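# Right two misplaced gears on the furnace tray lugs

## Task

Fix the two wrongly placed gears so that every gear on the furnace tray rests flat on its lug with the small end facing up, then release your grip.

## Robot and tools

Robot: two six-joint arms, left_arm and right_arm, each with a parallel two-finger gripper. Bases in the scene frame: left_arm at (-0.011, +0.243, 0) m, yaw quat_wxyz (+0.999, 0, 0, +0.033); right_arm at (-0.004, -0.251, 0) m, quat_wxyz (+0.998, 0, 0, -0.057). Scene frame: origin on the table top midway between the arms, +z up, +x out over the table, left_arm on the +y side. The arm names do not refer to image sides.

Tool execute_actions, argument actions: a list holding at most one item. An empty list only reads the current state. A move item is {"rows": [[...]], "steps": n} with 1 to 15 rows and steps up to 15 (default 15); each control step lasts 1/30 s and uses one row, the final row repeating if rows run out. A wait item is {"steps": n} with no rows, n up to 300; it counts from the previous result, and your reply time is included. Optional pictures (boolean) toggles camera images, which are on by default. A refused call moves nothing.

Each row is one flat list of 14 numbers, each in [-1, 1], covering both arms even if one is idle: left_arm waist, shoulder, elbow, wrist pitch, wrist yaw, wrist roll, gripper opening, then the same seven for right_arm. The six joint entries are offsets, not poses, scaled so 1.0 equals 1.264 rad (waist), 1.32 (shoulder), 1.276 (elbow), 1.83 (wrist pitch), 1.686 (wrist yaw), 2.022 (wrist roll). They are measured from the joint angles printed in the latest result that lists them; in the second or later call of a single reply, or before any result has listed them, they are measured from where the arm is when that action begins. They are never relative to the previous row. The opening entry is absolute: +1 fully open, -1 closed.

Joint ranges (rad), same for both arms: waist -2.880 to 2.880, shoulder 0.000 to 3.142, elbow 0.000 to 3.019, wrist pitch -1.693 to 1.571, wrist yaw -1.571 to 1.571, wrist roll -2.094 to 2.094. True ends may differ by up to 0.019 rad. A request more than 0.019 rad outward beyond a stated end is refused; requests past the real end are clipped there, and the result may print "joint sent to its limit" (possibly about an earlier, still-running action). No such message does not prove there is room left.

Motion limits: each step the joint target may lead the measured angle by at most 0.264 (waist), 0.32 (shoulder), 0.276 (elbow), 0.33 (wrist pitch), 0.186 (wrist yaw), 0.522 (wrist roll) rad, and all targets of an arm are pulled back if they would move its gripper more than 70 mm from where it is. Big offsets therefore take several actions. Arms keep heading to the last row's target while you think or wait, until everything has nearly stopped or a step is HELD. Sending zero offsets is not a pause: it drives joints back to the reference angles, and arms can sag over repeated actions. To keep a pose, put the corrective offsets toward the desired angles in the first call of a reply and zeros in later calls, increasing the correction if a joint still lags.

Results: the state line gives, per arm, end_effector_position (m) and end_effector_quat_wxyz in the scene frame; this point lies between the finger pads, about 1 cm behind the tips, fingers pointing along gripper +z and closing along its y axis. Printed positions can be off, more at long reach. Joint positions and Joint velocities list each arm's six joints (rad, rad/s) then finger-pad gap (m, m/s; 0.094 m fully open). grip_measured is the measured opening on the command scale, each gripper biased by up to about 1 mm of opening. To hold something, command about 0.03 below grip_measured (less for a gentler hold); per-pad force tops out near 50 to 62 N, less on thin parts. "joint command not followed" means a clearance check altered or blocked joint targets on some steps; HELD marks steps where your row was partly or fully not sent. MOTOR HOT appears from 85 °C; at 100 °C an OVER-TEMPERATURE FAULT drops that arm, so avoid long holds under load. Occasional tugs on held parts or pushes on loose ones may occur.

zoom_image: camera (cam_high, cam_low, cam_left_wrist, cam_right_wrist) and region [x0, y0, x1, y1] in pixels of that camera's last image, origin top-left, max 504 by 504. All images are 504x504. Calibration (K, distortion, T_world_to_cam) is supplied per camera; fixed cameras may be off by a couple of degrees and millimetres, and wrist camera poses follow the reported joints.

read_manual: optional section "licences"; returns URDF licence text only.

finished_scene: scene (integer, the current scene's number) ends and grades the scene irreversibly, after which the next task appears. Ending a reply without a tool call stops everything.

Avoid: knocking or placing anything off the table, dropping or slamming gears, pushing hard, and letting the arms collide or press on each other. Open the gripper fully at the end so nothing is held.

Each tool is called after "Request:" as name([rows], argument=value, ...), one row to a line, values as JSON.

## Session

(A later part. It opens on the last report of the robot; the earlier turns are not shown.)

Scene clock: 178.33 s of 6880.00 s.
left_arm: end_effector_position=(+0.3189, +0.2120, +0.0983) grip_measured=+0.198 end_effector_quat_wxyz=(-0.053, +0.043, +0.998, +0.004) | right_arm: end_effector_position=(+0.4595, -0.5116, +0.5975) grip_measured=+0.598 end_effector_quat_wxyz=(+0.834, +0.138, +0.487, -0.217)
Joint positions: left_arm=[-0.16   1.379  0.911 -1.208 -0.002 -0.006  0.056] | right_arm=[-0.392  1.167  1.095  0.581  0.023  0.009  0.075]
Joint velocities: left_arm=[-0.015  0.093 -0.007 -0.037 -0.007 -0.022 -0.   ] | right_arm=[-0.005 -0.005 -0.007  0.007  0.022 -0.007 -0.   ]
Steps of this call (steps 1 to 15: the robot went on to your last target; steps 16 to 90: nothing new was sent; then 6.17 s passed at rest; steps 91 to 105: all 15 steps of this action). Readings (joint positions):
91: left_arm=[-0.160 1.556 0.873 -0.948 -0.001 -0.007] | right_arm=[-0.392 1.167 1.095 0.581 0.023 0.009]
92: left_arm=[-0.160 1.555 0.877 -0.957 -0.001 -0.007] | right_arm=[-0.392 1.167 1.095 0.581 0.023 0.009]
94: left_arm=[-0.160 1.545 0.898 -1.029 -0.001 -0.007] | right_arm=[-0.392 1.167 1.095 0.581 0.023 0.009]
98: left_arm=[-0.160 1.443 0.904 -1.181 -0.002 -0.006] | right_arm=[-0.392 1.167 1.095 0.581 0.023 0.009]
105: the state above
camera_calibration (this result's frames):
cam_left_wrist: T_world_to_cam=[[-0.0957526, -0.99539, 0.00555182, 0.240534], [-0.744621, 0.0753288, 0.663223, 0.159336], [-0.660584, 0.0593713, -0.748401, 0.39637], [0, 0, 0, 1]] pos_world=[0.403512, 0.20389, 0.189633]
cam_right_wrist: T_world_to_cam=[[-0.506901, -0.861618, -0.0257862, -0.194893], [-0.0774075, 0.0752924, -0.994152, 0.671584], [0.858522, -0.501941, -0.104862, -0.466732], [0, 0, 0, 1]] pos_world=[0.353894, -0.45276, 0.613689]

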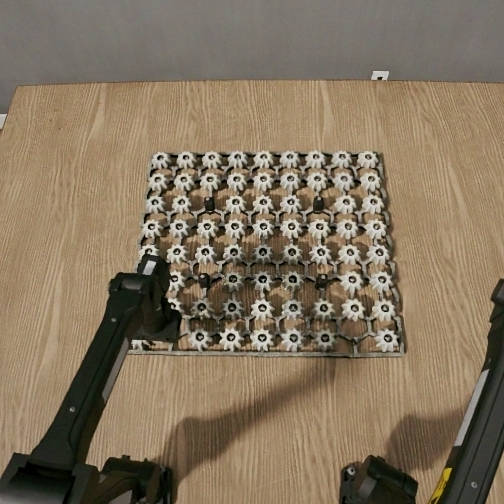

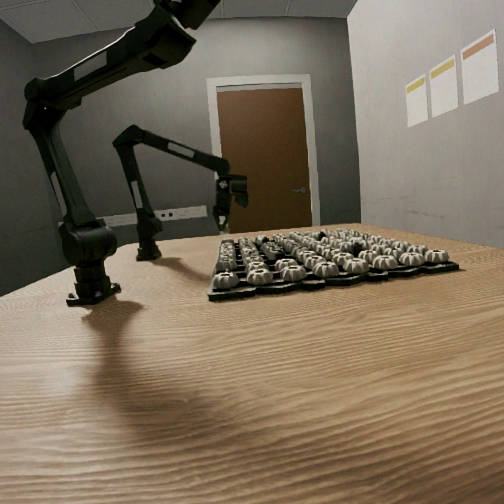

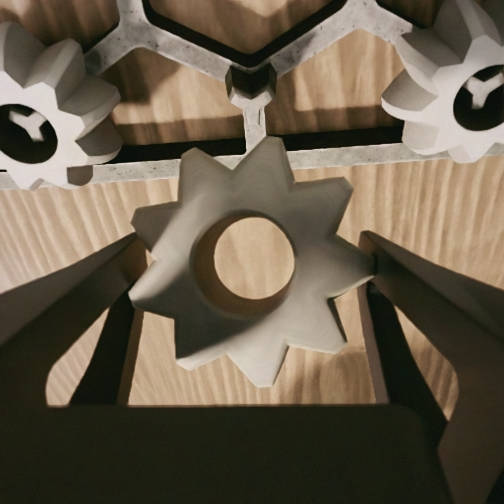

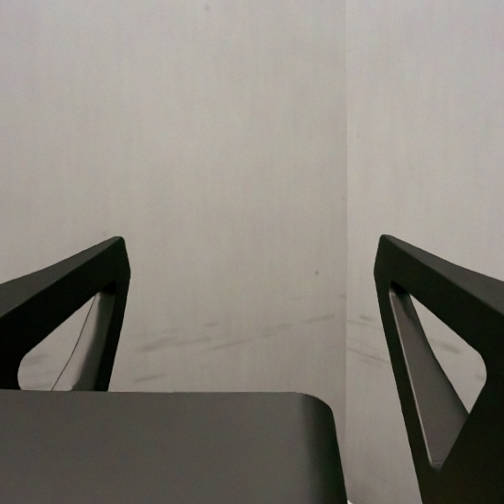

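Request:
zoom_image(camera="cam_low", region=[195, 195, 265, 250])

Region (195, 195, 265, 250) of cam_low's 504x504 image, scaled by 7.200, with more detail than that image has; it fills the top 396 rows of this view, and the rest is white.

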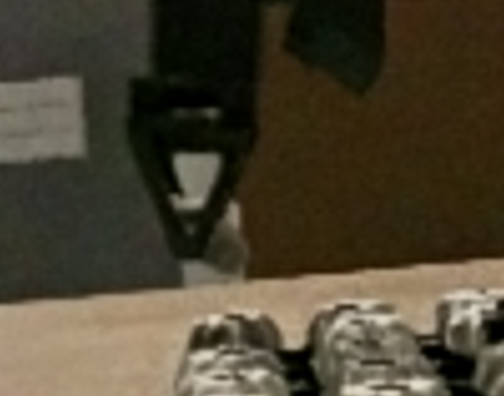

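Request:
execute_actions([
  {"rows":[[-0.1,-0.03,0.03,0,0,0,0,0,0,0,0,0,0,0.6],[-0.2,-0.05,0.05,0,0,0,0,0,0,0,0,0,0,0.6],[-0.3,-0.05,0.05,0,0,0,0,0,0,0,0,0,0,0.6],[-0.4,-0.05,0.05,0,0,0,0,0,0,0,0,0,0,0.6],[-0.5,-0.05,0.05,0,0,0,0,0,0,0,0,0,0,0.6]],"steps":15},
], pictures=false)

Request:
execute_actions([
  {"steps":20},
])

Request:
zoom_image(camera="cam_low", region=[160, 160, 280, 250])

Scene clock: 191.77 s of 6880.00 s.
left_arm: end_effector_position=(+0.2262, +0.0102, +0.1080) grip_measured=+0.198 end_effector_quat_wxyz=(-0.036, +0.372, +0.927, +0.010) | right_arm: end_effector_position=(+0.4595, -0.5116, +0.5975) grip_measured=+0.598 end_effector_quat_wxyz=(+0.834, +0.138, +0.487, -0.217)
Joint positions: left_arm=[-0.837  1.348  0.911 -1.208  0.008 -0.006  0.056] | right_arm=[-0.392  1.167  1.095  0.581  0.023  0.009  0.075]
Joint velocities: left_arm=[-0.015 -0.103 -0.002  0.012 -0.007 -0.007 -0.   ] | right_arm=[-0.005 -0.015 -0.002 -0.007 -0.095  0.037  0.   ]
Steps of this call (steps 1 to 15: the robot went on to your last target; steps 16 to 90: nothing new was sent; then 9.93 s passed at rest; steps 91 to 105: all 15 steps of this action). Readings (joint positions):
91: left_arm=[-0.168 1.386 0.911 -1.209 -0.007 -0.006] | right_arm=[-0.392 1.167 1.095 0.581 0.023 0.009]
92: left_arm=[-0.192 1.383 0.911 -1.209 -0.014 -0.006] | right_arm=[-0.392 1.167 1.095 0.581 0.023 0.009]
94: left_arm=[-0.284 1.376 0.911 -1.209 -0.016 -0.006] | right_arm=[-0.392 1.167 1.095 0.581 0.023 0.009]
98: left_arm=[-0.533 1.365 0.911 -1.209 -0.010 -0.006] | right_arm=[-0.392 1.167 1.095 0.581 0.023 0.009]
105: the state above

Scene clock: 192.43 s of 6880.00 s.
left_arm: end_effector_position=(+0.2378, +0.0225, +0.1105) grip_measured=+0.198 end_effector_quat_wxyz=(-0.031, +0.351, +0.936, +0.012) | right_arm: end_effector_position=(+0.4595, -0.5116, +0.5975) grip_measured=+0.598 end_effector_quat_wxyz=(+0.834, +0.138, +0.487, -0.217)
Joint positions: left_arm=[-0.791  1.34   0.911 -1.208 -0.001 -0.006  0.056] | right_arm=[-0.392  1.167  1.095  0.581  0.023  0.009  0.075]
Joint velocities: left_arm=[ 0.005 -0.005 -0.002  0.002  0.022  0.022 -0.   ] | right_arm=[-0.015 -0.005 -0.012  0.002 -0.037 -0.037  0.   ]
Steps of this call (steps 1 to 20: the robot went on to your last target). Readings (joint positions):
1: left_arm=[-0.833 1.345 0.911 -1.208 0.007 -0.006] | right_arm=[-0.392 1.167 1.095 0.581 0.023 0.009]
2: left_arm=[-0.825 1.343 0.911 -1.208 0.005 -0.006] | right_arm=[-0.392 1.167 1.095 0.581 0.023 0.009]
4: left_arm=[-0.805 1.341 0.911 -1.208 0.001 -0.006] | right_arm=[-0.392 1.167 1.095 0.581 0.023 0.009]
8: left_arm=[-0.791 1.340 0.911 -1.208 -0.001 -0.006] | right_arm=[-0.392 1.167 1.095 0.581 0.023 0.009]
20: the state above
camera_calibration (this result's frames):
cam_left_wrist: T_world_to_cam=[[-0.664597, -0.74717, 0.00695362, 0.173619], [-0.575316, 0.517629, 0.633303, 0.0582696], [-0.476784, 0.416891, -0.773873, 0.314247], [0, 0, 0, 1]] pos_world=[0.298738, -0.0314453, 0.205078]
cam_right_wrist: T_world_to_cam=[[-0.506901, -0.861618, -0.0257862, -0.194893], [-0.0774075, 0.0752924, -0.994152, 0.671584], [0.858522, -0.501941, -0.104862, -0.466732], [0, 0, 0, 1]] pos_world=[0.353894, -0.45276, 0.613689]

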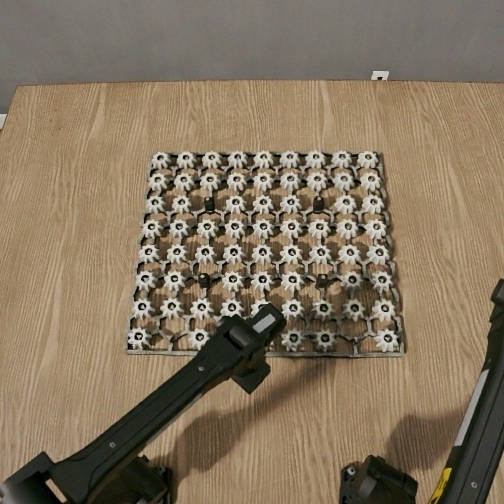

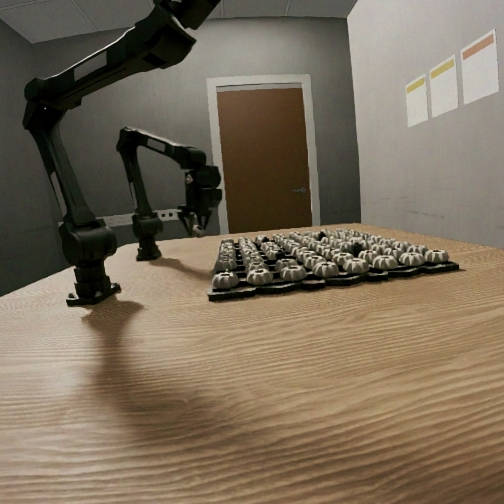

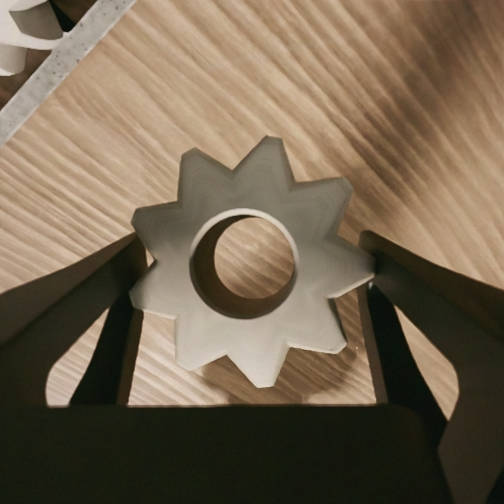

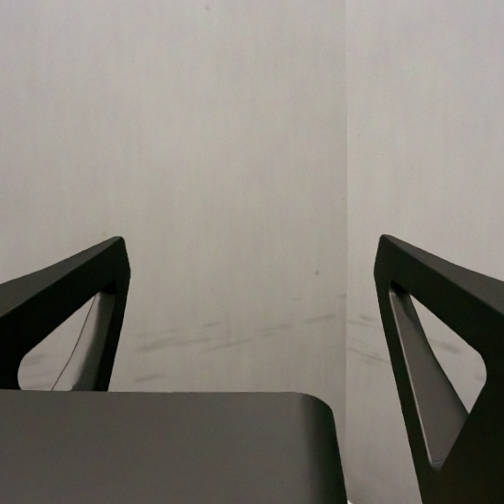

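Region (160, 160, 280, 250) of cam_low's 504x504 image, scaled by 4.200, with more detail than that image has; it fills the top 378 rows of this view, and the rest is white.

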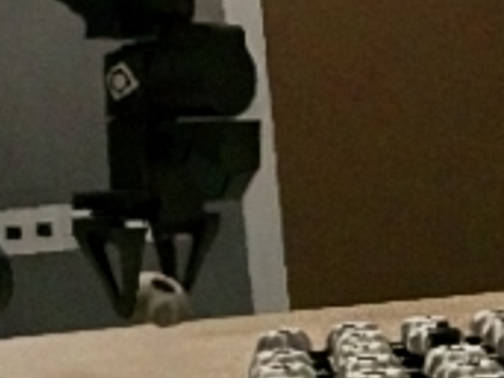

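Request:
execute_actions([
  {"rows":[[0,-0.02,-0.04,0.07,0,0,0,0,0,0,0,0,0,0.6],[0,-0.04,-0.08,0.14,0,0,0,0,0,0,0,0,0,0.6],[0,-0.06,-0.12,0.2,0,0,0,0,0,0,0,0,0,0.6],[0,-0.08,-0.16,0.26,0,0,0,0,0,0,0,0,0,0.6],[0,-0.1,-0.2,0.32,0,0,0,0,0,0,0,0,0,0.6],[0,-0.1,-0.24,0.36,0,0,0,0,0,0,0,0,0,0.6],[0,-0.1,-0.27,0.39,0,0,0,0,0,0,0,0,0,0.6],[0,-0.1,-0.295,0.39,0,0,0,0,0,0,0,0,0,0.6]],"steps":15},
])

Request:
zoom_image(camera="cam_low", region=[160, 170, 280, 260])

Scene clock: 205.07 s of 6880.00 s.
left_arm: end_effector_position=(+0.2256, +0.0333, +0.0198) grip_measured=+0.198 end_effector_quat_wxyz=(+0.143, +0.347, +0.925, -0.054) | right_arm: end_effector_position=(+0.4595, -0.5116, +0.5975) grip_measured=+0.598 end_effector_quat_wxyz=(+0.834, +0.138, +0.487, -0.217)
Joint positions: left_arm=[-0.791  1.226  0.493 -0.53  -0.001 -0.006  0.056] | right_arm=[-0.392  1.167  1.095  0.581  0.023  0.009  0.075]
Joint velocities: left_arm=[-0.005 -0.005 -0.002  0.242 -0.051 -0.007  0.002] | right_arm=[ 0.005  0.005  0.002 -0.002 -0.022 -0.066  0.002]
Steps of this call (steps 1 to 15: the robot went on to your last target; steps 16 to 90: nothing new was sent; then 9.13 s passed at rest; steps 91 to 105: all 15 steps of this action). Readings (joint positions):
91: left_arm=[-0.791 1.339 0.903 -1.189 -0.001 -0.006] | right_arm=[-0.392 1.167 1.095 0.581 0.023 0.009]
92: left_arm=[-0.791 1.331 0.880 -1.128 -0.001 -0.006] | right_arm=[-0.392 1.167 1.095 0.581 0.023 0.009]
94: left_arm=[-0.791 1.304 0.797 -0.939 -0.001 -0.006] | right_arm=[-0.392 1.167 1.095 0.581 0.023 0.009]
98: left_arm=[-0.791 1.236 0.592 -0.594 -0.001 -0.006] | right_arm=[-0.392 1.167 1.095 0.581 0.023 0.009]
105: the state above
camera_calibration (this result's frames):
cam_left_wrist: T_world_to_cam=[[-0.66634, -0.745629, 0.00534968, 0.174574], [-0.708551, 0.635407, 0.306943, 0.135679], [-0.232265, 0.200738, -0.951713, 0.189257], [0, 0, 0, 1]] pos_world=[0.256419, 0.00596449, 0.137539]
cam_right_wrist: T_world_to_cam=[[-0.506901, -0.861618, -0.0257862, -0.194893], [-0.0774075, 0.0752924, -0.994152, 0.671584], [0.858522, -0.501941, -0.104862, -0.466732], [0, 0, 0, 1]] pos_world=[0.353894, -0.45276, 0.613689]

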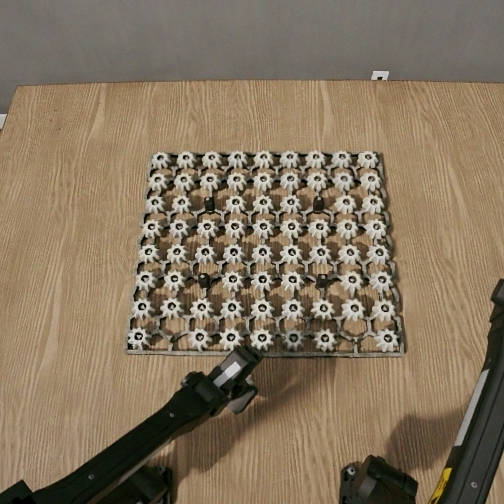

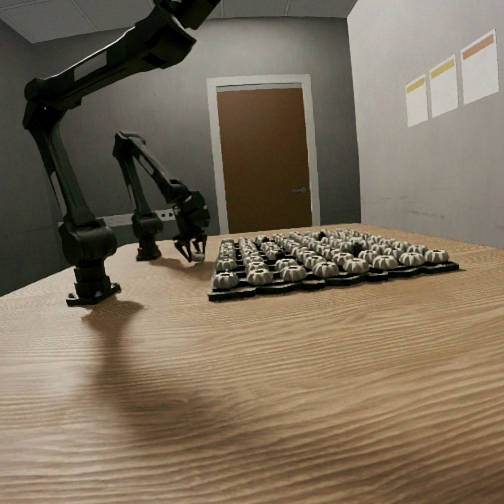

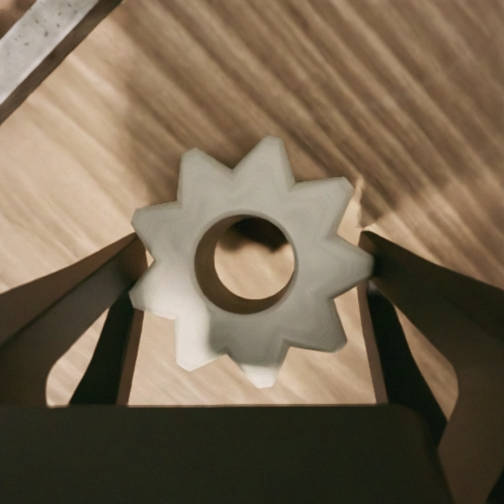

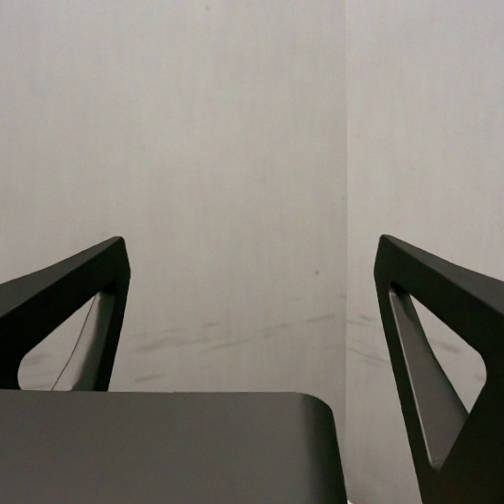

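Region (160, 170, 280, 260) of cam_low's 504x504 image, scaled by 4.200, with more detail than that image has; it fills the top 378 rows of this view, and the rest is white.

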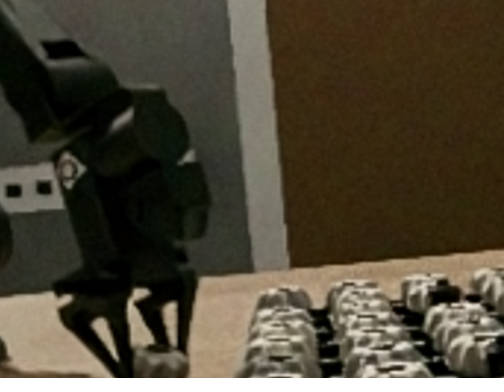

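Open, then back off up for a look.

Request:
execute_actions([
  {"rows":[[0,0,0,0,0,0,0.2,0,0,0,0,0,0,0.6],[0,0,0,0,0,0,0.3,0,0,0,0,0,0,0.6],[0,0,0,0,0,0,0.5,0,0,0,0,0,0,0.6],[0,0,0,0,0,0,0.5,0,0,0,0,0,0,0.6],[0,0,0,0,0,0,0.5,0,0,0,0,0,0,0.6],[0,-0.03,0.03,0,0,0,0.5,0,0,0,0,0,0,0.6],[0,-0.06,0.06,-0.05,0,0,0.5,0,0,0,0,0,0,0.6],[0,-0.08,0.1,-0.1,0,0,0.5,0,0,0,0,0,0,0.6]],"steps":15},
])

Request:
zoom_image(camera="cam_low", region=[160, 200, 260, 275])

Scene clock: 210.30 s of 6880.00 s.
left_arm: end_effector_position=(+0.2337, +0.0261, +0.0737) grip_measured=+0.497 end_effector_quat_wxyz=(+0.157, +0.346, +0.923, -0.059) | right_arm: end_effector_position=(+0.4595, -0.5116, +0.5975) grip_measured=+0.598 end_effector_quat_wxyz=(+0.834, +0.138, +0.487, -0.217)
Joint positions: left_arm=[-0.791  1.118  0.582 -0.699 -0.001 -0.006  0.07 ] | right_arm=[-0.392  1.167  1.095  0.581  0.023  0.009  0.075]
Joint velocities: left_arm=[-0.005 -0.005  0.12   0.002 -0.007 -0.051 -0.001] | right_arm=[ 0.005 -0.005  0.002  0.022 -0.022 -0.051 -0.   ]
Steps of this call (steps 1 to 30: the robot went on to your last target; steps 31 to 90: nothing new was sent; then 1.73 s passed at rest; steps 91 to 105: all 15 steps of this action). Readings (joint positions):
91: left_arm=[-0.791 1.226 0.492 -0.517 -0.001 -0.006] | right_arm=[-0.392 1.167 1.095 0.581 0.023 0.009]
92: left_arm=[-0.791 1.226 0.491 -0.519 -0.001 -0.006] | right_arm=[-0.392 1.167 1.095 0.581 0.023 0.009]
94: left_arm=[-0.791 1.226 0.489 -0.522 -0.001 -0.006] | right_arm=[-0.392 1.167 1.095 0.581 0.023 0.009]
98: left_arm=[-0.791 1.205 0.503 -0.587 -0.001 -0.006] | right_arm=[-0.392 1.167 1.095 0.581 0.023 0.009]
105: the state above
camera_calibration (this result's frames):
cam_left_wrist: T_world_to_cam=[[-0.666456, -0.745526, 0.00518867, 0.17438], [-0.714997, 0.641106, 0.278859, 0.132857], [-0.211223, 0.182138, -0.960318, 0.240095], [0, 0, 0, 1]] pos_world=[0.261923, 0.00109927, 0.192615]
cam_right_wrist: T_world_to_cam=[[-0.506901, -0.861618, -0.0257862, -0.194893], [-0.0774075, 0.0752924, -0.994152, 0.671584], [0.858522, -0.501941, -0.104862, -0.466732], [0, 0, 0, 1]] pos_world=[0.353894, -0.45276, 0.613689]

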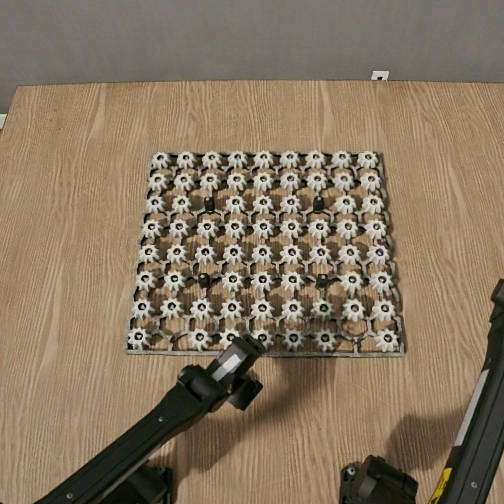

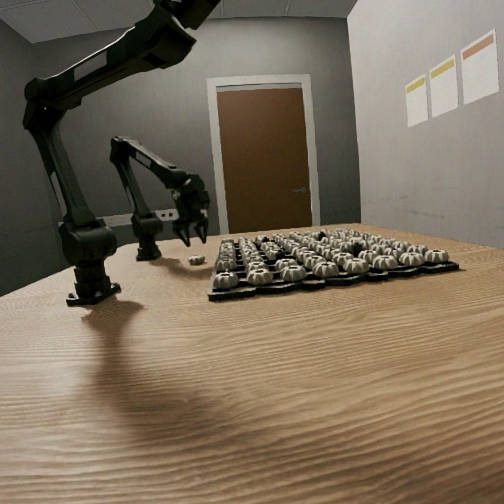

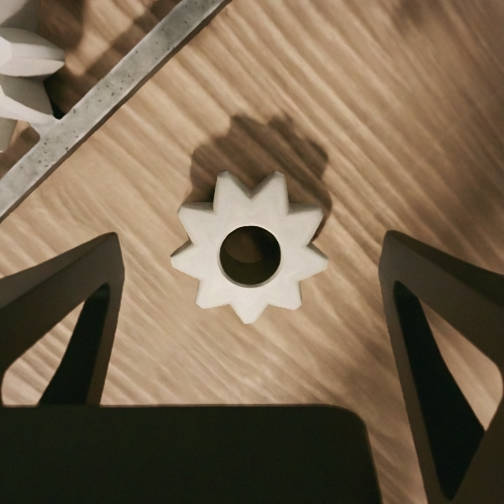

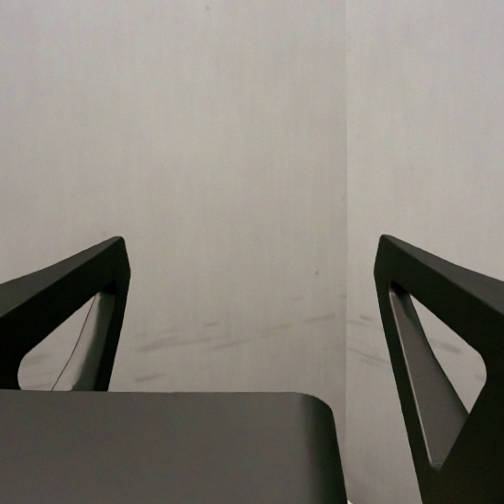

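Region (160, 200, 260, 275) of cam_low's 504x504 image, scaled by 5.040, with more detail than that image has; it fills the top 378 rows of this view, and the rest is white.

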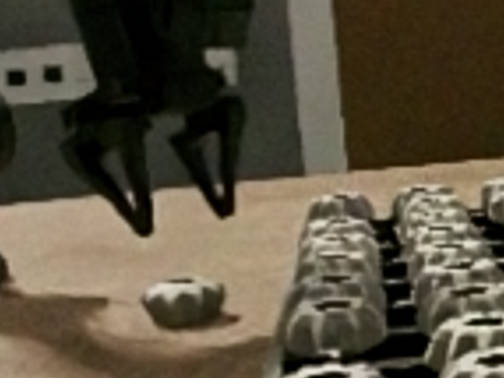

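Request:
execute_actions([
  {"rows":[[0,0.03,0.07,-0.05,0,0,0.45,0,0,0,0,0,0,0.6],[0,0.06,0.13,-0.1,0,0,0.45,0,0,0,0,0,0,0.6],[0,0.1,0.19,-0.15,0,0,0.45,0,0,0,0,0,0,0.6],[0,0.138,0.19,-0.203,0,0,0.45,0,0,0,0,0,0,0.6]],"steps":15},
])

Scene clock: 221.00 s of 6880.00 s.
left_arm: end_effector_position=(+0.2297, +0.0297, +0.0797) grip_measured=+0.453 end_effector_quat_wxyz=(-0.003, +0.351, +0.936, +0.002) | right_arm: end_effector_position=(+0.4595, -0.5116, +0.5975) grip_measured=+0.598 end_effector_quat_wxyz=(+0.834, +0.138, +0.487, -0.217)
Joint positions: left_arm=[-0.791  1.313  0.797 -1.061 -0.001 -0.006  0.068] | right_arm=[-0.392  1.167  1.095  0.581  0.023  0.009  0.075]
Joint velocities: left_arm=[-0.005 -0.024  0.012 -0.007  0.037 -0.007 -0.   ] | right_arm=[-0.005  0.005 -0.007 -0.007  0.051  0.007 -0.   ]
Steps of this call (steps 1 to 15: the robot went on to your last target; steps 16 to 90: nothing new was sent; then 7.20 s passed at rest; steps 91 to 105: all 15 steps of this action). Readings (joint positions):
91: left_arm=[-0.791 1.120 0.589 -0.719 -0.001 -0.006] | right_arm=[-0.392 1.167 1.095 0.581 0.023 0.009]
92: left_arm=[-0.791 1.130 0.605 -0.762 -0.001 -0.006] | right_arm=[-0.392 1.167 1.095 0.581 0.023 0.009]
94: left_arm=[-0.791 1.187 0.679 -0.907 -0.001 -0.006] | right_arm=[-0.392 1.167 1.095 0.581 0.023 0.009]
98: left_arm=[-0.791 1.305 0.793 -1.036 -0.001 -0.006] | right_arm=[-0.392 1.167 1.095 0.581 0.023 0.009]
105: the state above
camera_calibration (this result's frames):
cam_left_wrist: T_world_to_cam=[[-0.664906, -0.746896, 0.00675565, 0.173879], [-0.602844, 0.541964, 0.585537, 0.0788001], [-0.440997, 0.385255, -0.810617, 0.279158], [0, 0, 0, 1]] pos_world=[0.286225, -0.020384, 0.178975]
cam_right_wrist: T_world_to_cam=[[-0.506901, -0.861618, -0.0257862, -0.194893], [-0.0774075, 0.0752924, -0.994152, 0.671584], [0.858522, -0.501941, -0.104862, -0.466732], [0, 0, 0, 1]] pos_world=[0.353894, -0.45276, 0.613689]

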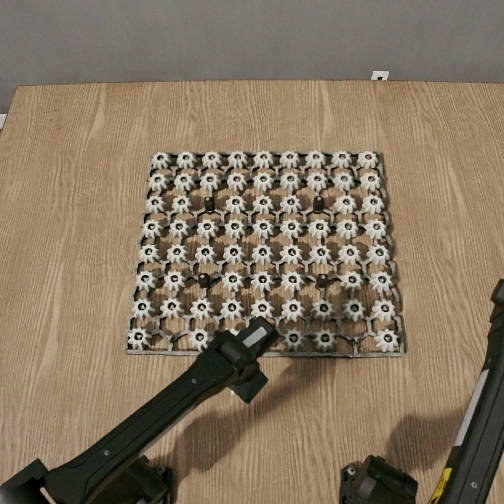

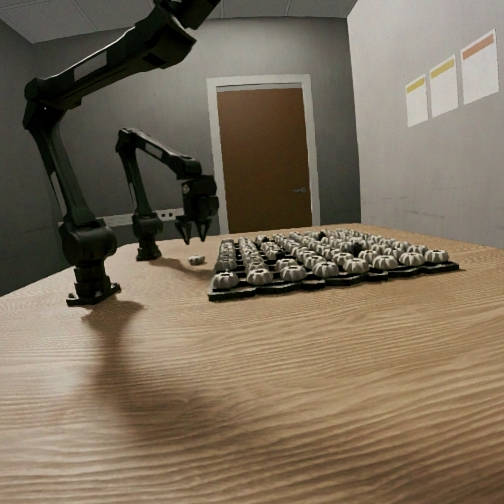

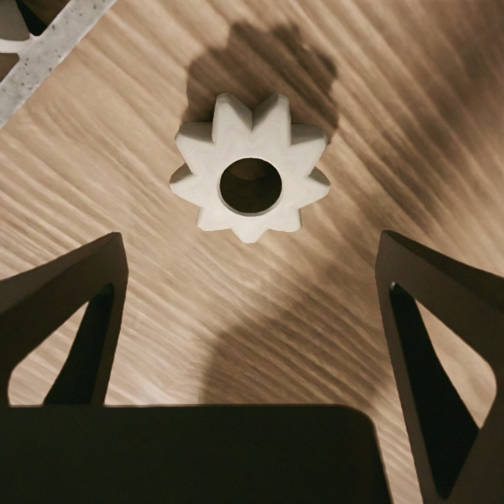

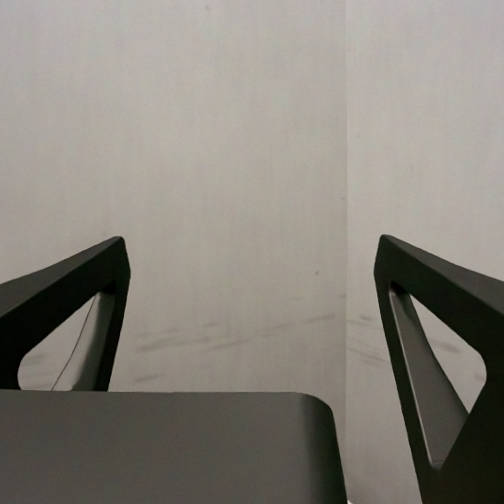

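Request:
execute_actions([
  {"rows":[[0,0.015,-0.015,0.03,0,0.08,0.45,0,0,0,0,0,0,0.6],[0,0.03,-0.03,0.05,0,0.155,0.45,0,0,0,0,0,0,0.6],[0,0.045,-0.045,0.08,0,0.155,0.45,0,0,0,0,0,0,0.6]],"steps":15},
])

Scene clock: 225.53 s of 6880.00 s.
left_arm: end_effector_position=(+0.2276, +0.0316, +0.0383) grip_measured=+0.453 end_effector_quat_wxyz=(-0.003, +0.482, +0.876, +0.001) | right_arm: end_effector_position=(+0.4595, -0.5116, +0.5975) grip_measured=+0.598 end_effector_quat_wxyz=(+0.834, +0.138, +0.487, -0.217)
Joint positions: left_arm=[-0.791  1.378  0.728 -0.927 -0.001  0.281  0.068] | right_arm=[-0.392  1.167  1.095  0.581  0.023  0.009  0.075]
Joint velocities: left_arm=[-0.015  0.005  0.002 -0.017 -0.007  0.081  0.001] | right_arm=[-0.005  0.005 -0.012 -0.007 -0.037  0.007  0.001]
Steps of this call (steps 1 to 15: the robot went on to your last target; steps 16 to 90: nothing new was sent; then 1.03 s passed at rest; steps 91 to 105: all 15 steps of this action). Readings (joint positions):
91: left_arm=[-0.791 1.313 0.793 -1.054 -0.001 0.015] | right_arm=[-0.392 1.167 1.095 0.581 0.023 0.009]
92: left_arm=[-0.791 1.315 0.787 -1.033 -0.001 0.062] | right_arm=[-0.392 1.167 1.095 0.581 0.023 0.009]
94: left_arm=[-0.791 1.328 0.764 -0.969 -0.001 0.146] | right_arm=[-0.392 1.167 1.095 0.581 0.023 0.009]
98: left_arm=[-0.791 1.371 0.733 -0.931 -0.001 0.234] | right_arm=[-0.392 1.167 1.095 0.581 0.023 0.009]
105: the state above
camera_calibration (this result's frames):
cam_left_wrist: T_world_to_cam=[[-0.849464, -0.527581, 0.00831465, 0.209164], [-0.423907, 0.691751, 0.584622, 0.0552899], [-0.314187, 0.493091, -0.811263, 0.211731], [0, 0, 0, 1]] pos_world=[0.267639, -0.0322986, 0.137707]
cam_right_wrist: T_world_to_cam=[[-0.506901, -0.861618, -0.0257862, -0.194893], [-0.0774075, 0.0752924, -0.994152, 0.671584], [0.858522, -0.501941, -0.104862, -0.466732], [0, 0, 0, 1]] pos_world=[0.353894, -0.45276, 0.613689]

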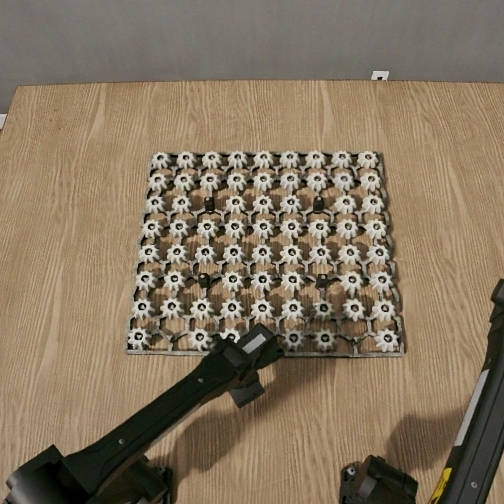

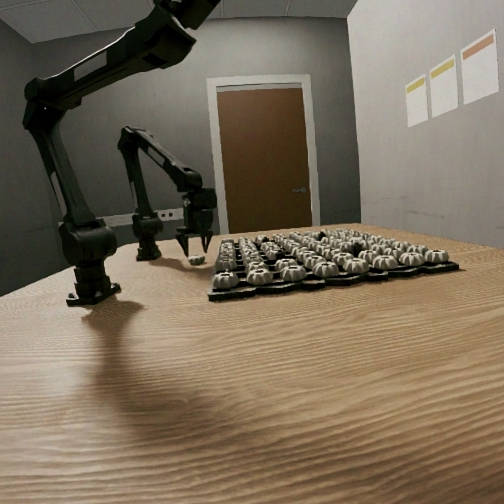

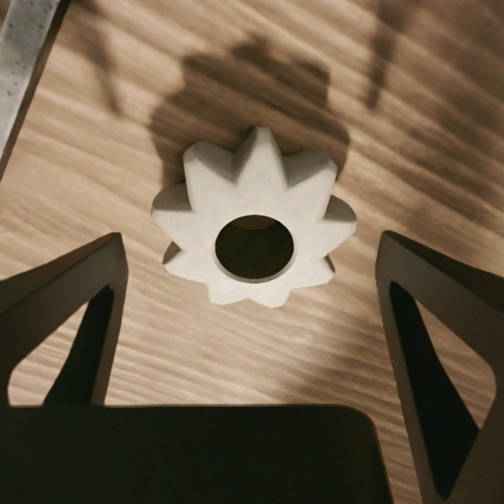

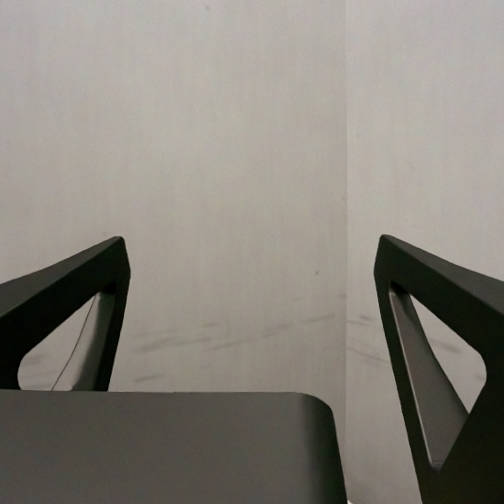

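Request:
execute_actions([
  {"rows":[[0,0,0,0.02,0,0,0.45,0,0,0,0,0,0,0.6],[0,0.015,0,0.025,0,0,0.45,0,0,0,0,0,0,0.6],[0,0.03,0,0.03,0,0,0.45,0,0,0,0,0,0,0.6],[0,0.042,0,0.035,0,0,0.45,0,0,0,0,0,0,0.6],[0,0.042,0,0.035,0,0,0.45,0,0,0,0,0,0,0.6],[0,0.042,0,0.035,0,0,0.45,0,0,0,0,0,0,0.6],[0,0.042,0,0.035,0,0,0.45,0,0,0,0,0,0,0.6],[0,0.042,0,0.035,0,0,0.35,0,0,0,0,0,0,0.6],[0,0.042,0,0.035,0,0,0.25,0,0,0,0,0,0,0.6],[0,0.042,0,0.035,0,0,0.15,0,0,0,0,0,0,0.6],[0,0.042,0,0.035,0,0,0.0,0,0,0,0,0,0,0.6]],"steps":15},
])

Scene clock: 236.83 s of 6880.00 s.
left_arm: end_effector_position=(+0.2318, +0.0271, +0.0209) grip_measured=+0.199 end_effector_quat_wxyz=(-0.005, +0.487, +0.873, +0.000) | right_arm: end_effector_position=(+0.4595, -0.5116, +0.5975) grip_measured=+0.598 end_effector_quat_wxyz=(+0.834, +0.138, +0.487, -0.217)
Joint positions: left_arm=[-0.791  1.433  0.726 -0.874  0.001  0.293  0.056] | right_arm=[-0.392  1.167  1.095  0.581  0.023  0.009  0.075]
Joint velocities: left_arm=[-0.005 -0.015 -0.027 -0.022  0.037  0.037 -0.   ] | right_arm=[-0.005 -0.005 -0.002  0.002 -0.022  0.037  0.   ]
Steps of this call (steps 1 to 30: the robot went on to your last target; steps 31 to 90: nothing new was sent; then 7.80 s passed at rest; steps 91 to 105: all 15 steps of this action). Readings (joint positions):
91: left_arm=[-0.791 1.378 0.728 -0.922 -0.001 0.294] | right_arm=[-0.392 1.167 1.095 0.581 0.023 0.009]
92: left_arm=[-0.791 1.378 0.726 -0.913 -0.001 0.294] | right_arm=[-0.392 1.167 1.095 0.581 0.023 0.009]
94: left_arm=[-0.791 1.388 0.726 -0.894 -0.001 0.294] | right_arm=[-0.392 1.167 1.095 0.581 0.023 0.009]
98: left_arm=[-0.791 1.426 0.726 -0.875 -0.001 0.294] | right_arm=[-0.392 1.167 1.095 0.581 0.023 0.009]
105: the state above
camera_calibration (this result's frames):
cam_left_wrist: T_world_to_cam=[[-0.855972, -0.51688, 0.0121598, 0.211719], [-0.411913, 0.69598, 0.588167, 0.0673769], [-0.312474, 0.498445, -0.808648, 0.200584], [0, 0, 0, 1]] pos_world=[0.271656, -0.03744, 0.119999]
cam_right_wrist: T_world_to_cam=[[-0.506901, -0.861618, -0.0257862, -0.194893], [-0.0774075, 0.0752924, -0.994152, 0.671584], [0.858522, -0.501941, -0.104862, -0.466732], [0, 0, 0, 1]] pos_world=[0.353894, -0.45276, 0.613689]

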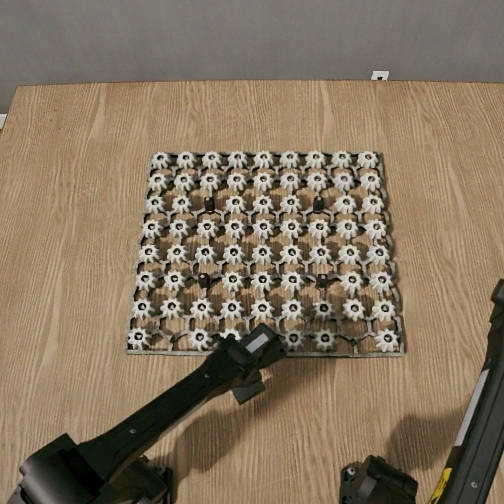

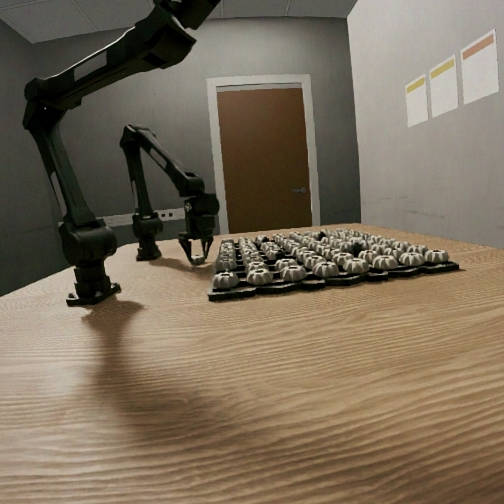

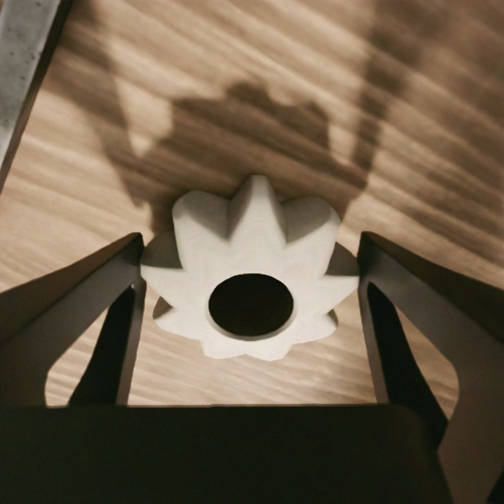

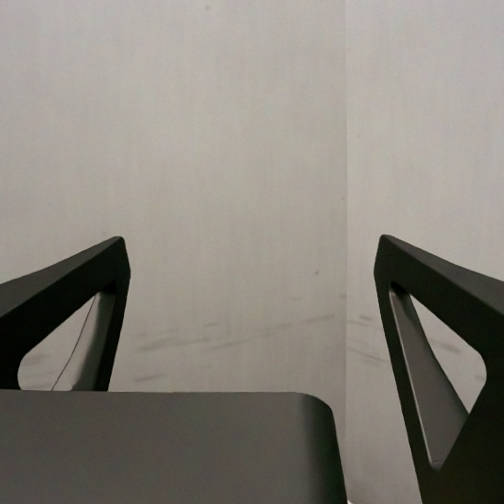

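Request:
execute_actions([
  {"rows":[[0,-0.03,0.02,-0.03,0,0,0,0,0,0,0,0,0,0.6],[0,-0.06,0.04,-0.05,0,0,0,0,0,0,0,0,0,0.6],[0,-0.09,0.06,-0.05,0,0,0,0,0,0,0,0,0,0.6],[0,-0.12,0.08,-0.03,0,0,0,0,0,0,0,0,0,0.6],[0,-0.15,0.08,0,0,0,0,0,0,0,0,0,0,0.6],[0,-0.18,0.08,0.04,0,0,0,0,0,0,0,0,0,0.6],[0.03,-0.18,0.08,0.08,0,0,0,0,0,0,0,0,0,0.6],[0.06,-0.18,0.08,0.12,0,0,0,0,0,0,0,0,0,0.6],[0.09,-0.18,0.08,0.16,0,0,0,0,0,0,0,0,0,0.6],[0.12,-0.18,0.08,0.2,0,0,0,0,0,0,0,0,0,0.6],[0.15,-0.18,0.08,0.24,0,0,0,0,0,0,0,0,0,0.6],[0.18,-0.18,0.08,0.28,0,0,0,0,0,0,0,0,0,0.6],[0.21,-0.18,0.08,0.32,0,0,0,0,0,0,0,0,0,0.6],[0.24,-0.18,0.08,0.36,0,0,0,0,0,0,0,0,0,0.6],[0.27,-0.18,0.08,0.4,0,0,0,0,0,0,0,0,0,0.6]],"steps":15},
], pictures=false)

Scene clock: 249.60 s of 6880.00 s.
left_arm: end_effector_position=(+0.3495, +0.0172, +0.1162) grip_measured=+0.199 end_effector_quat_wxyz=(+0.274, +0.397, +0.875, -0.039) | right_arm: end_effector_position=(+0.4595, -0.5116, +0.5975) grip_measured=+0.598 end_effector_quat_wxyz=(+0.834, +0.138, +0.487, -0.217)
Joint positions: left_arm=[-0.623  1.234  0.726 -0.503  0.005  0.293  0.056] | right_arm=[-0.392  1.167  1.095  0.581  0.023  0.009  0.075]
Joint velocities: left_arm=[ 0.962 -0.005 -0.002  1.409 -0.022  0.022 -0.   ] | right_arm=[-0.005 -0.005  0.002  0.017  0.022  0.007 -0.001]
Steps of this call (steps 1 to 15: the robot went on to your last target; steps 16 to 90: nothing new was sent; then 9.27 s passed at rest; steps 91 to 105: all 15 steps of this action). Readings (joint positions):
91: left_arm=[-0.791 1.432 0.726 -0.880 0.001 0.293] | right_arm=[-0.392 1.167 1.095 0.581 0.023 0.009]
92: left_arm=[-0.791 1.428 0.726 -0.897 0.001 0.293] | right_arm=[-0.392 1.167 1.095 0.581 0.023 0.009]
94: left_arm=[-0.791 1.400 0.726 -0.933 0.001 0.293] | right_arm=[-0.392 1.167 1.095 0.581 0.023 0.009]
98: left_arm=[-0.785 1.298 0.726 -0.851 0.002 0.293] | right_arm=[-0.392 1.167 1.095 0.581 0.023 0.009]
105: the state above

Request:
execute_actions([
  {"rows":[[0.14,-0.03,0,0.22,0.05,-0.06,0,0.03,0,-0.03,0,-0.06,0,0.6],[0.16,-0.03,0,0.26,0.1,-0.12,0,0.06,0,-0.07,0,-0.12,0,0.6],[0.18,-0.03,0,0.3,0.16,-0.18,0,0.09,0,-0.1,0,-0.18,0,0.6],[0.2,-0.03,0,0.34,0.22,-0.25,0,0.12,0,-0.14,0,-0.24,0,0.6],[0.22,-0.03,0,0.38,0.28,-0.32,0,0.15,0,-0.18,0,-0.3,0,0.6],[0.24,-0.03,0,0.42,0.34,-0.39,0,0.18,0,-0.22,0,-0.36,0,0.6],[0.263,-0.03,0,0.46,0.4,-0.46,0,0.21,0,-0.26,0,-0.42,0,0.6],[0.263,-0.03,0,0.5,0.46,-0.53,0,0.24,0,-0.3,0,-0.48,0,0.6],[0.263,-0.03,-0.02,0.54,0.52,-0.6,0,0.27,0,-0.34,0.02,-0.54,0,0.6],[0.263,-0.03,-0.04,0.58,0.58,-0.67,0,0.3,0,-0.38,0.03,-0.6,0,0.6],[0.263,-0.03,-0.07,0.62,0.64,-0.74,0,0.33,0,-0.41,0.04,-0.66,0,0.6],[0.263,-0.03,-0.1,0.642,0.7,-0.8,0,0.36,0,-0.44,0.048,-0.72,0,0.6],[0.263,-0.03,-0.13,0.642,0.75,-0.86,0,0.389,0,-0.456,0.048,-0.785,0,0.6],[0.263,-0.03,-0.15,0.642,0.796,-0.916,0,0.389,0.01,-0.456,0.048,-0.785,0,0.6]],"steps":15},
], pictures=false)

Request:
execute_actions([
  {"steps":40},
])

Scene clock: 262.40 s of 6880.00 s.
left_arm: end_effector_position=(+0.3262, +0.0001, +0.2902) grip_measured=+0.199 end_effector_quat_wxyz=(+0.259, +0.214, +0.672, -0.660) | right_arm: end_effector_position=(+0.4861, -0.2216, +0.3647) grip_measured=+0.599 end_effector_quat_wxyz=(+0.727, -0.198, +0.637, +0.164)
Joint positions: left_arm=[-0.28   1.199  0.584  0.637  1.292 -0.911  0.056] | right_arm=[-0.049  1.153  0.696  0.598 -0.681  0.009  0.075]
Joint velocities: left_arm=[-0.112 -0.181 -0.95   0.32   1.927 -2.791  0.   ] | right_arm=[ 0.874  0.044 -0.93   0.164 -1.223 -0.007  0.001]
Steps of this call (steps 1 to 30: the robot went on to your last target; steps 31 to 90: nothing new was sent; then 9.30 s passed at rest; steps 91 to 105: all 15 steps of this action). Readings (joint positions):
91: left_arm=[-0.444 1.229 0.740 -0.167 0.032 0.278] | right_arm=[-0.391 1.167 1.093 0.581 -0.020 0.009]
92: left_arm=[-0.439 1.228 0.731 -0.139 0.101 0.242] | right_arm=[-0.386 1.165 1.083 0.581 -0.097 0.009]
94: left_arm=[-0.421 1.228 0.705 -0.045 0.288 0.118] | right_arm=[-0.352 1.155 1.043 0.581 -0.232 0.009]
98: left_arm=[-0.341 1.228 0.684 0.208 0.661 -0.236] | right_arm=[-0.248 1.151 0.932 0.581 -0.414 0.009]
105: the state above

Scene clock: 263.73 s of 6880.00 s.
left_arm: end_effector_position=(+0.2934, +0.0006, +0.2498) grip_measured=+0.199 end_effector_quat_wxyz=(-0.015, -0.014, +0.712, -0.701) | right_arm: end_effector_position=(+0.3560, -0.0876, +0.2635) grip_measured=+0.599 end_effector_quat_wxyz=(+0.555, -0.417, +0.574, +0.434)
Joint positions: left_arm=[-0.292  1.207  0.491  0.647  1.348 -1.544  0.056] | right_arm=[ 0.108  1.181  0.503  0.651 -1.298  0.009  0.075]
Joint velocities: left_arm=[-0.005  0.015 -0.022 -0.012  0.037 -0.066  0.001] | right_arm=[ 0.005 -0.015  0.002 -0.017  0.037  0.007 -0.001]
Steps of this call (steps 1 to 40: the robot went on to your last target). Readings (joint positions):
1: left_arm=[-0.285 1.195 0.552 0.644 1.333 -1.007] | right_arm=[-0.019 1.154 0.662 0.604 -0.734 0.009]
2: left_arm=[-0.289 1.195 0.525 0.644 1.346 -1.104] | right_arm=[0.010 1.157 0.630 0.612 -0.799 0.009]
4: left_arm=[-0.292 1.201 0.494 0.644 1.349 -1.263] | right_arm=[0.065 1.165 0.567 0.630 -0.979 0.009]
8: left_arm=[-0.292 1.207 0.491 0.646 1.348 -1.430] | right_arm=[0.113 1.182 0.504 0.639 -1.284 0.009]
40: the state above
camera_calibration (this result's frames):
cam_left_wrist: T_world_to_cam=[[0.0313775, -0.00787991, 0.999477, -0.259385], [-0.812628, 0.582005, 0.0301001, 0.233588], [-0.581938, -0.813147, 0.0118584, 0.292959], [0, 0, 0, 1]] pos_world=[0.368443, 0.100225, 0.248745]
cam_right_wrist: T_world_to_cam=[[0.957197, -0.287222, -0.0357525, -0.358884], [-0.195125, -0.54912, -0.812646, 0.238983], [0.213777, 0.784838, -0.58166, 0.26779], [0, 0, 0, 1]] pos_world=[0.332906, -0.18202, 0.33714]

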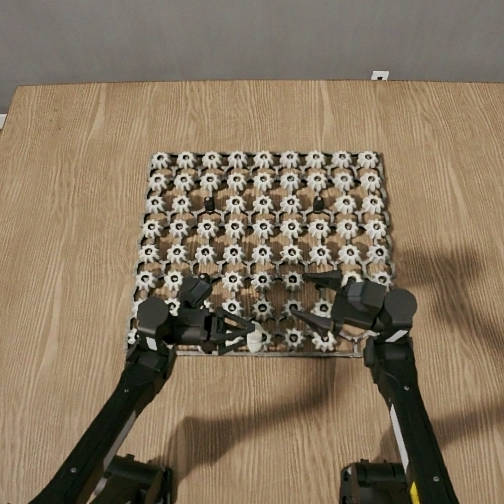

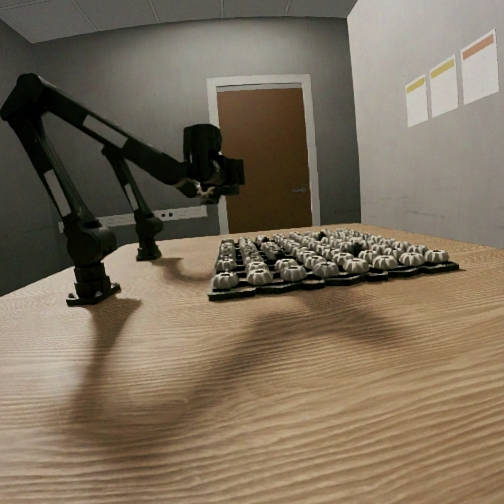

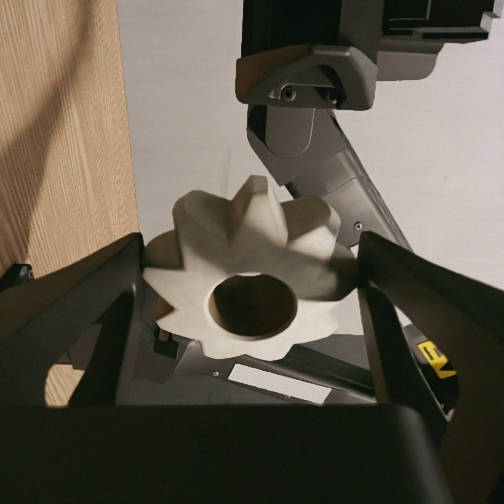

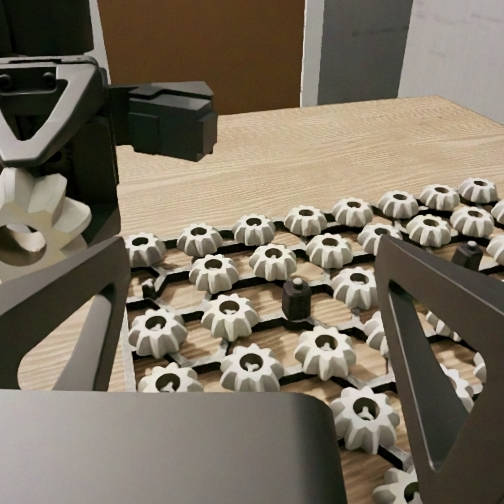

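Request:
execute_actions([
  {"rows":[[0,0,0.01,0,0,0,0,0.06,0,0.01,0,0,0,0.7],[0,0,0.01,0,0,0,0,0.12,0,0.01,0,0,0,0.7],[0,0,0.01,0,0,0,0,0.175,0,0.01,0,0,0,0.7]],"steps":15},
])

Scene clock: 269.53 s of 6880.00 s.
left_arm: end_effector_position=(+0.2939, +0.0016, +0.2491) grip_measured=+0.003 end_effector_quat_wxyz=(-0.015, -0.016, +0.713, -0.701) | right_arm: end_effector_position=(+0.3096, -0.0105, +0.2637) grip_measured=+0.699 end_effector_quat_wxyz=(+0.502, -0.480, +0.522, +0.495)
Joint positions: left_arm=[-0.289  1.208  0.489  0.646  1.347 -1.544  0.047] | right_arm=[ 0.336  1.181  0.503  0.651 -1.299  0.009  0.08 ]
Joint velocities: left_arm=[ 0.015  0.015 -0.012 -0.002 -0.022  0.007 -0.001] | right_arm=[-0.015  0.005 -0.012 -0.007  0.022  0.022 -0.001]
Steps of this call (steps 1 to 15: the robot went on to your last target; steps 16 to 90: nothing new was sent; then 2.30 s passed at rest; steps 91 to 105: all 15 steps of this action). Readings (joint positions):
91: left_arm=[-0.292 1.207 0.491 0.647 1.348 -1.544] | right_arm=[0.113 1.181 0.503 0.651 -1.298 0.009]
92: left_arm=[-0.292 1.207 0.491 0.647 1.348 -1.544] | right_arm=[0.132 1.181 0.503 0.651 -1.296 0.009]
94: left_arm=[-0.292 1.207 0.491 0.647 1.348 -1.544] | right_arm=[0.224 1.181 0.503 0.651 -1.295 0.009]
98: left_arm=[-0.289 1.208 0.489 0.646 1.347 -1.544] | right_arm=[0.345 1.181 0.503 0.651 -1.299 0.009]
105: the state above
camera_calibration (this result's frames):
cam_left_wrist: T_world_to_cam=[[0.0332456, -0.00831692, 0.999413, -0.25914], [-0.81478, 0.57889, 0.0319212, 0.233635], [-0.578816, -0.815363, 0.0124691, 0.293026], [0, 0, 0, 1]] pos_world=[0.368585, 0.101518, 0.247876]
cam_right_wrist: T_world_to_cam=[[0.997414, -0.062547, -0.0353926, -0.302541], [-0.0651469, -0.578987, -0.81273, 0.231835], [0.030342, 0.812934, -0.581564, 0.274346], [0, 0, 0, 1]] pos_world=[0.308538, -0.107719, 0.337262]

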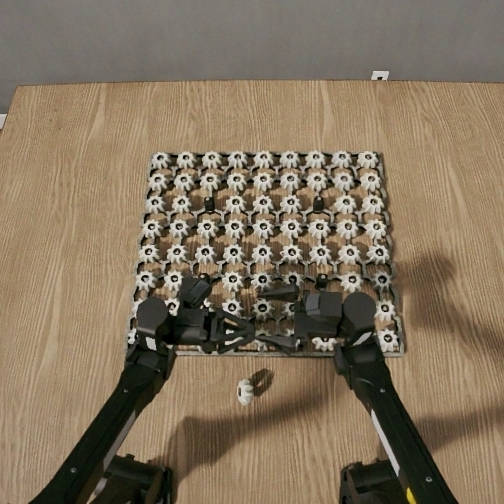

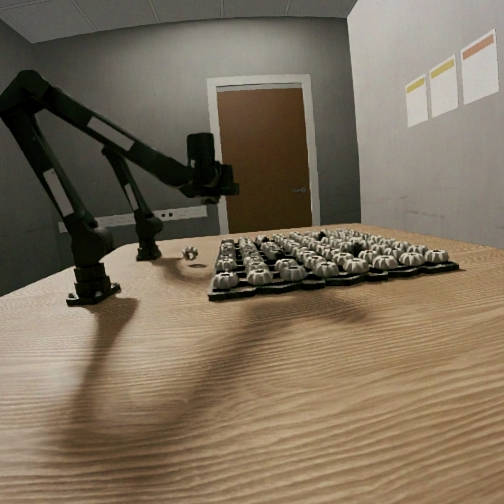

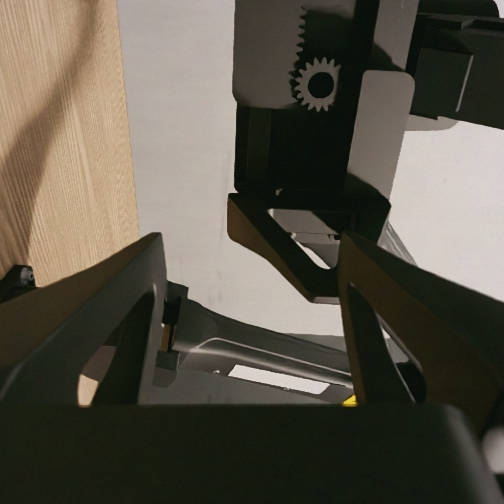

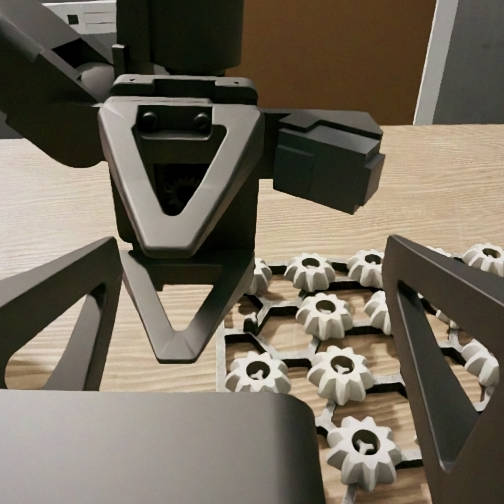

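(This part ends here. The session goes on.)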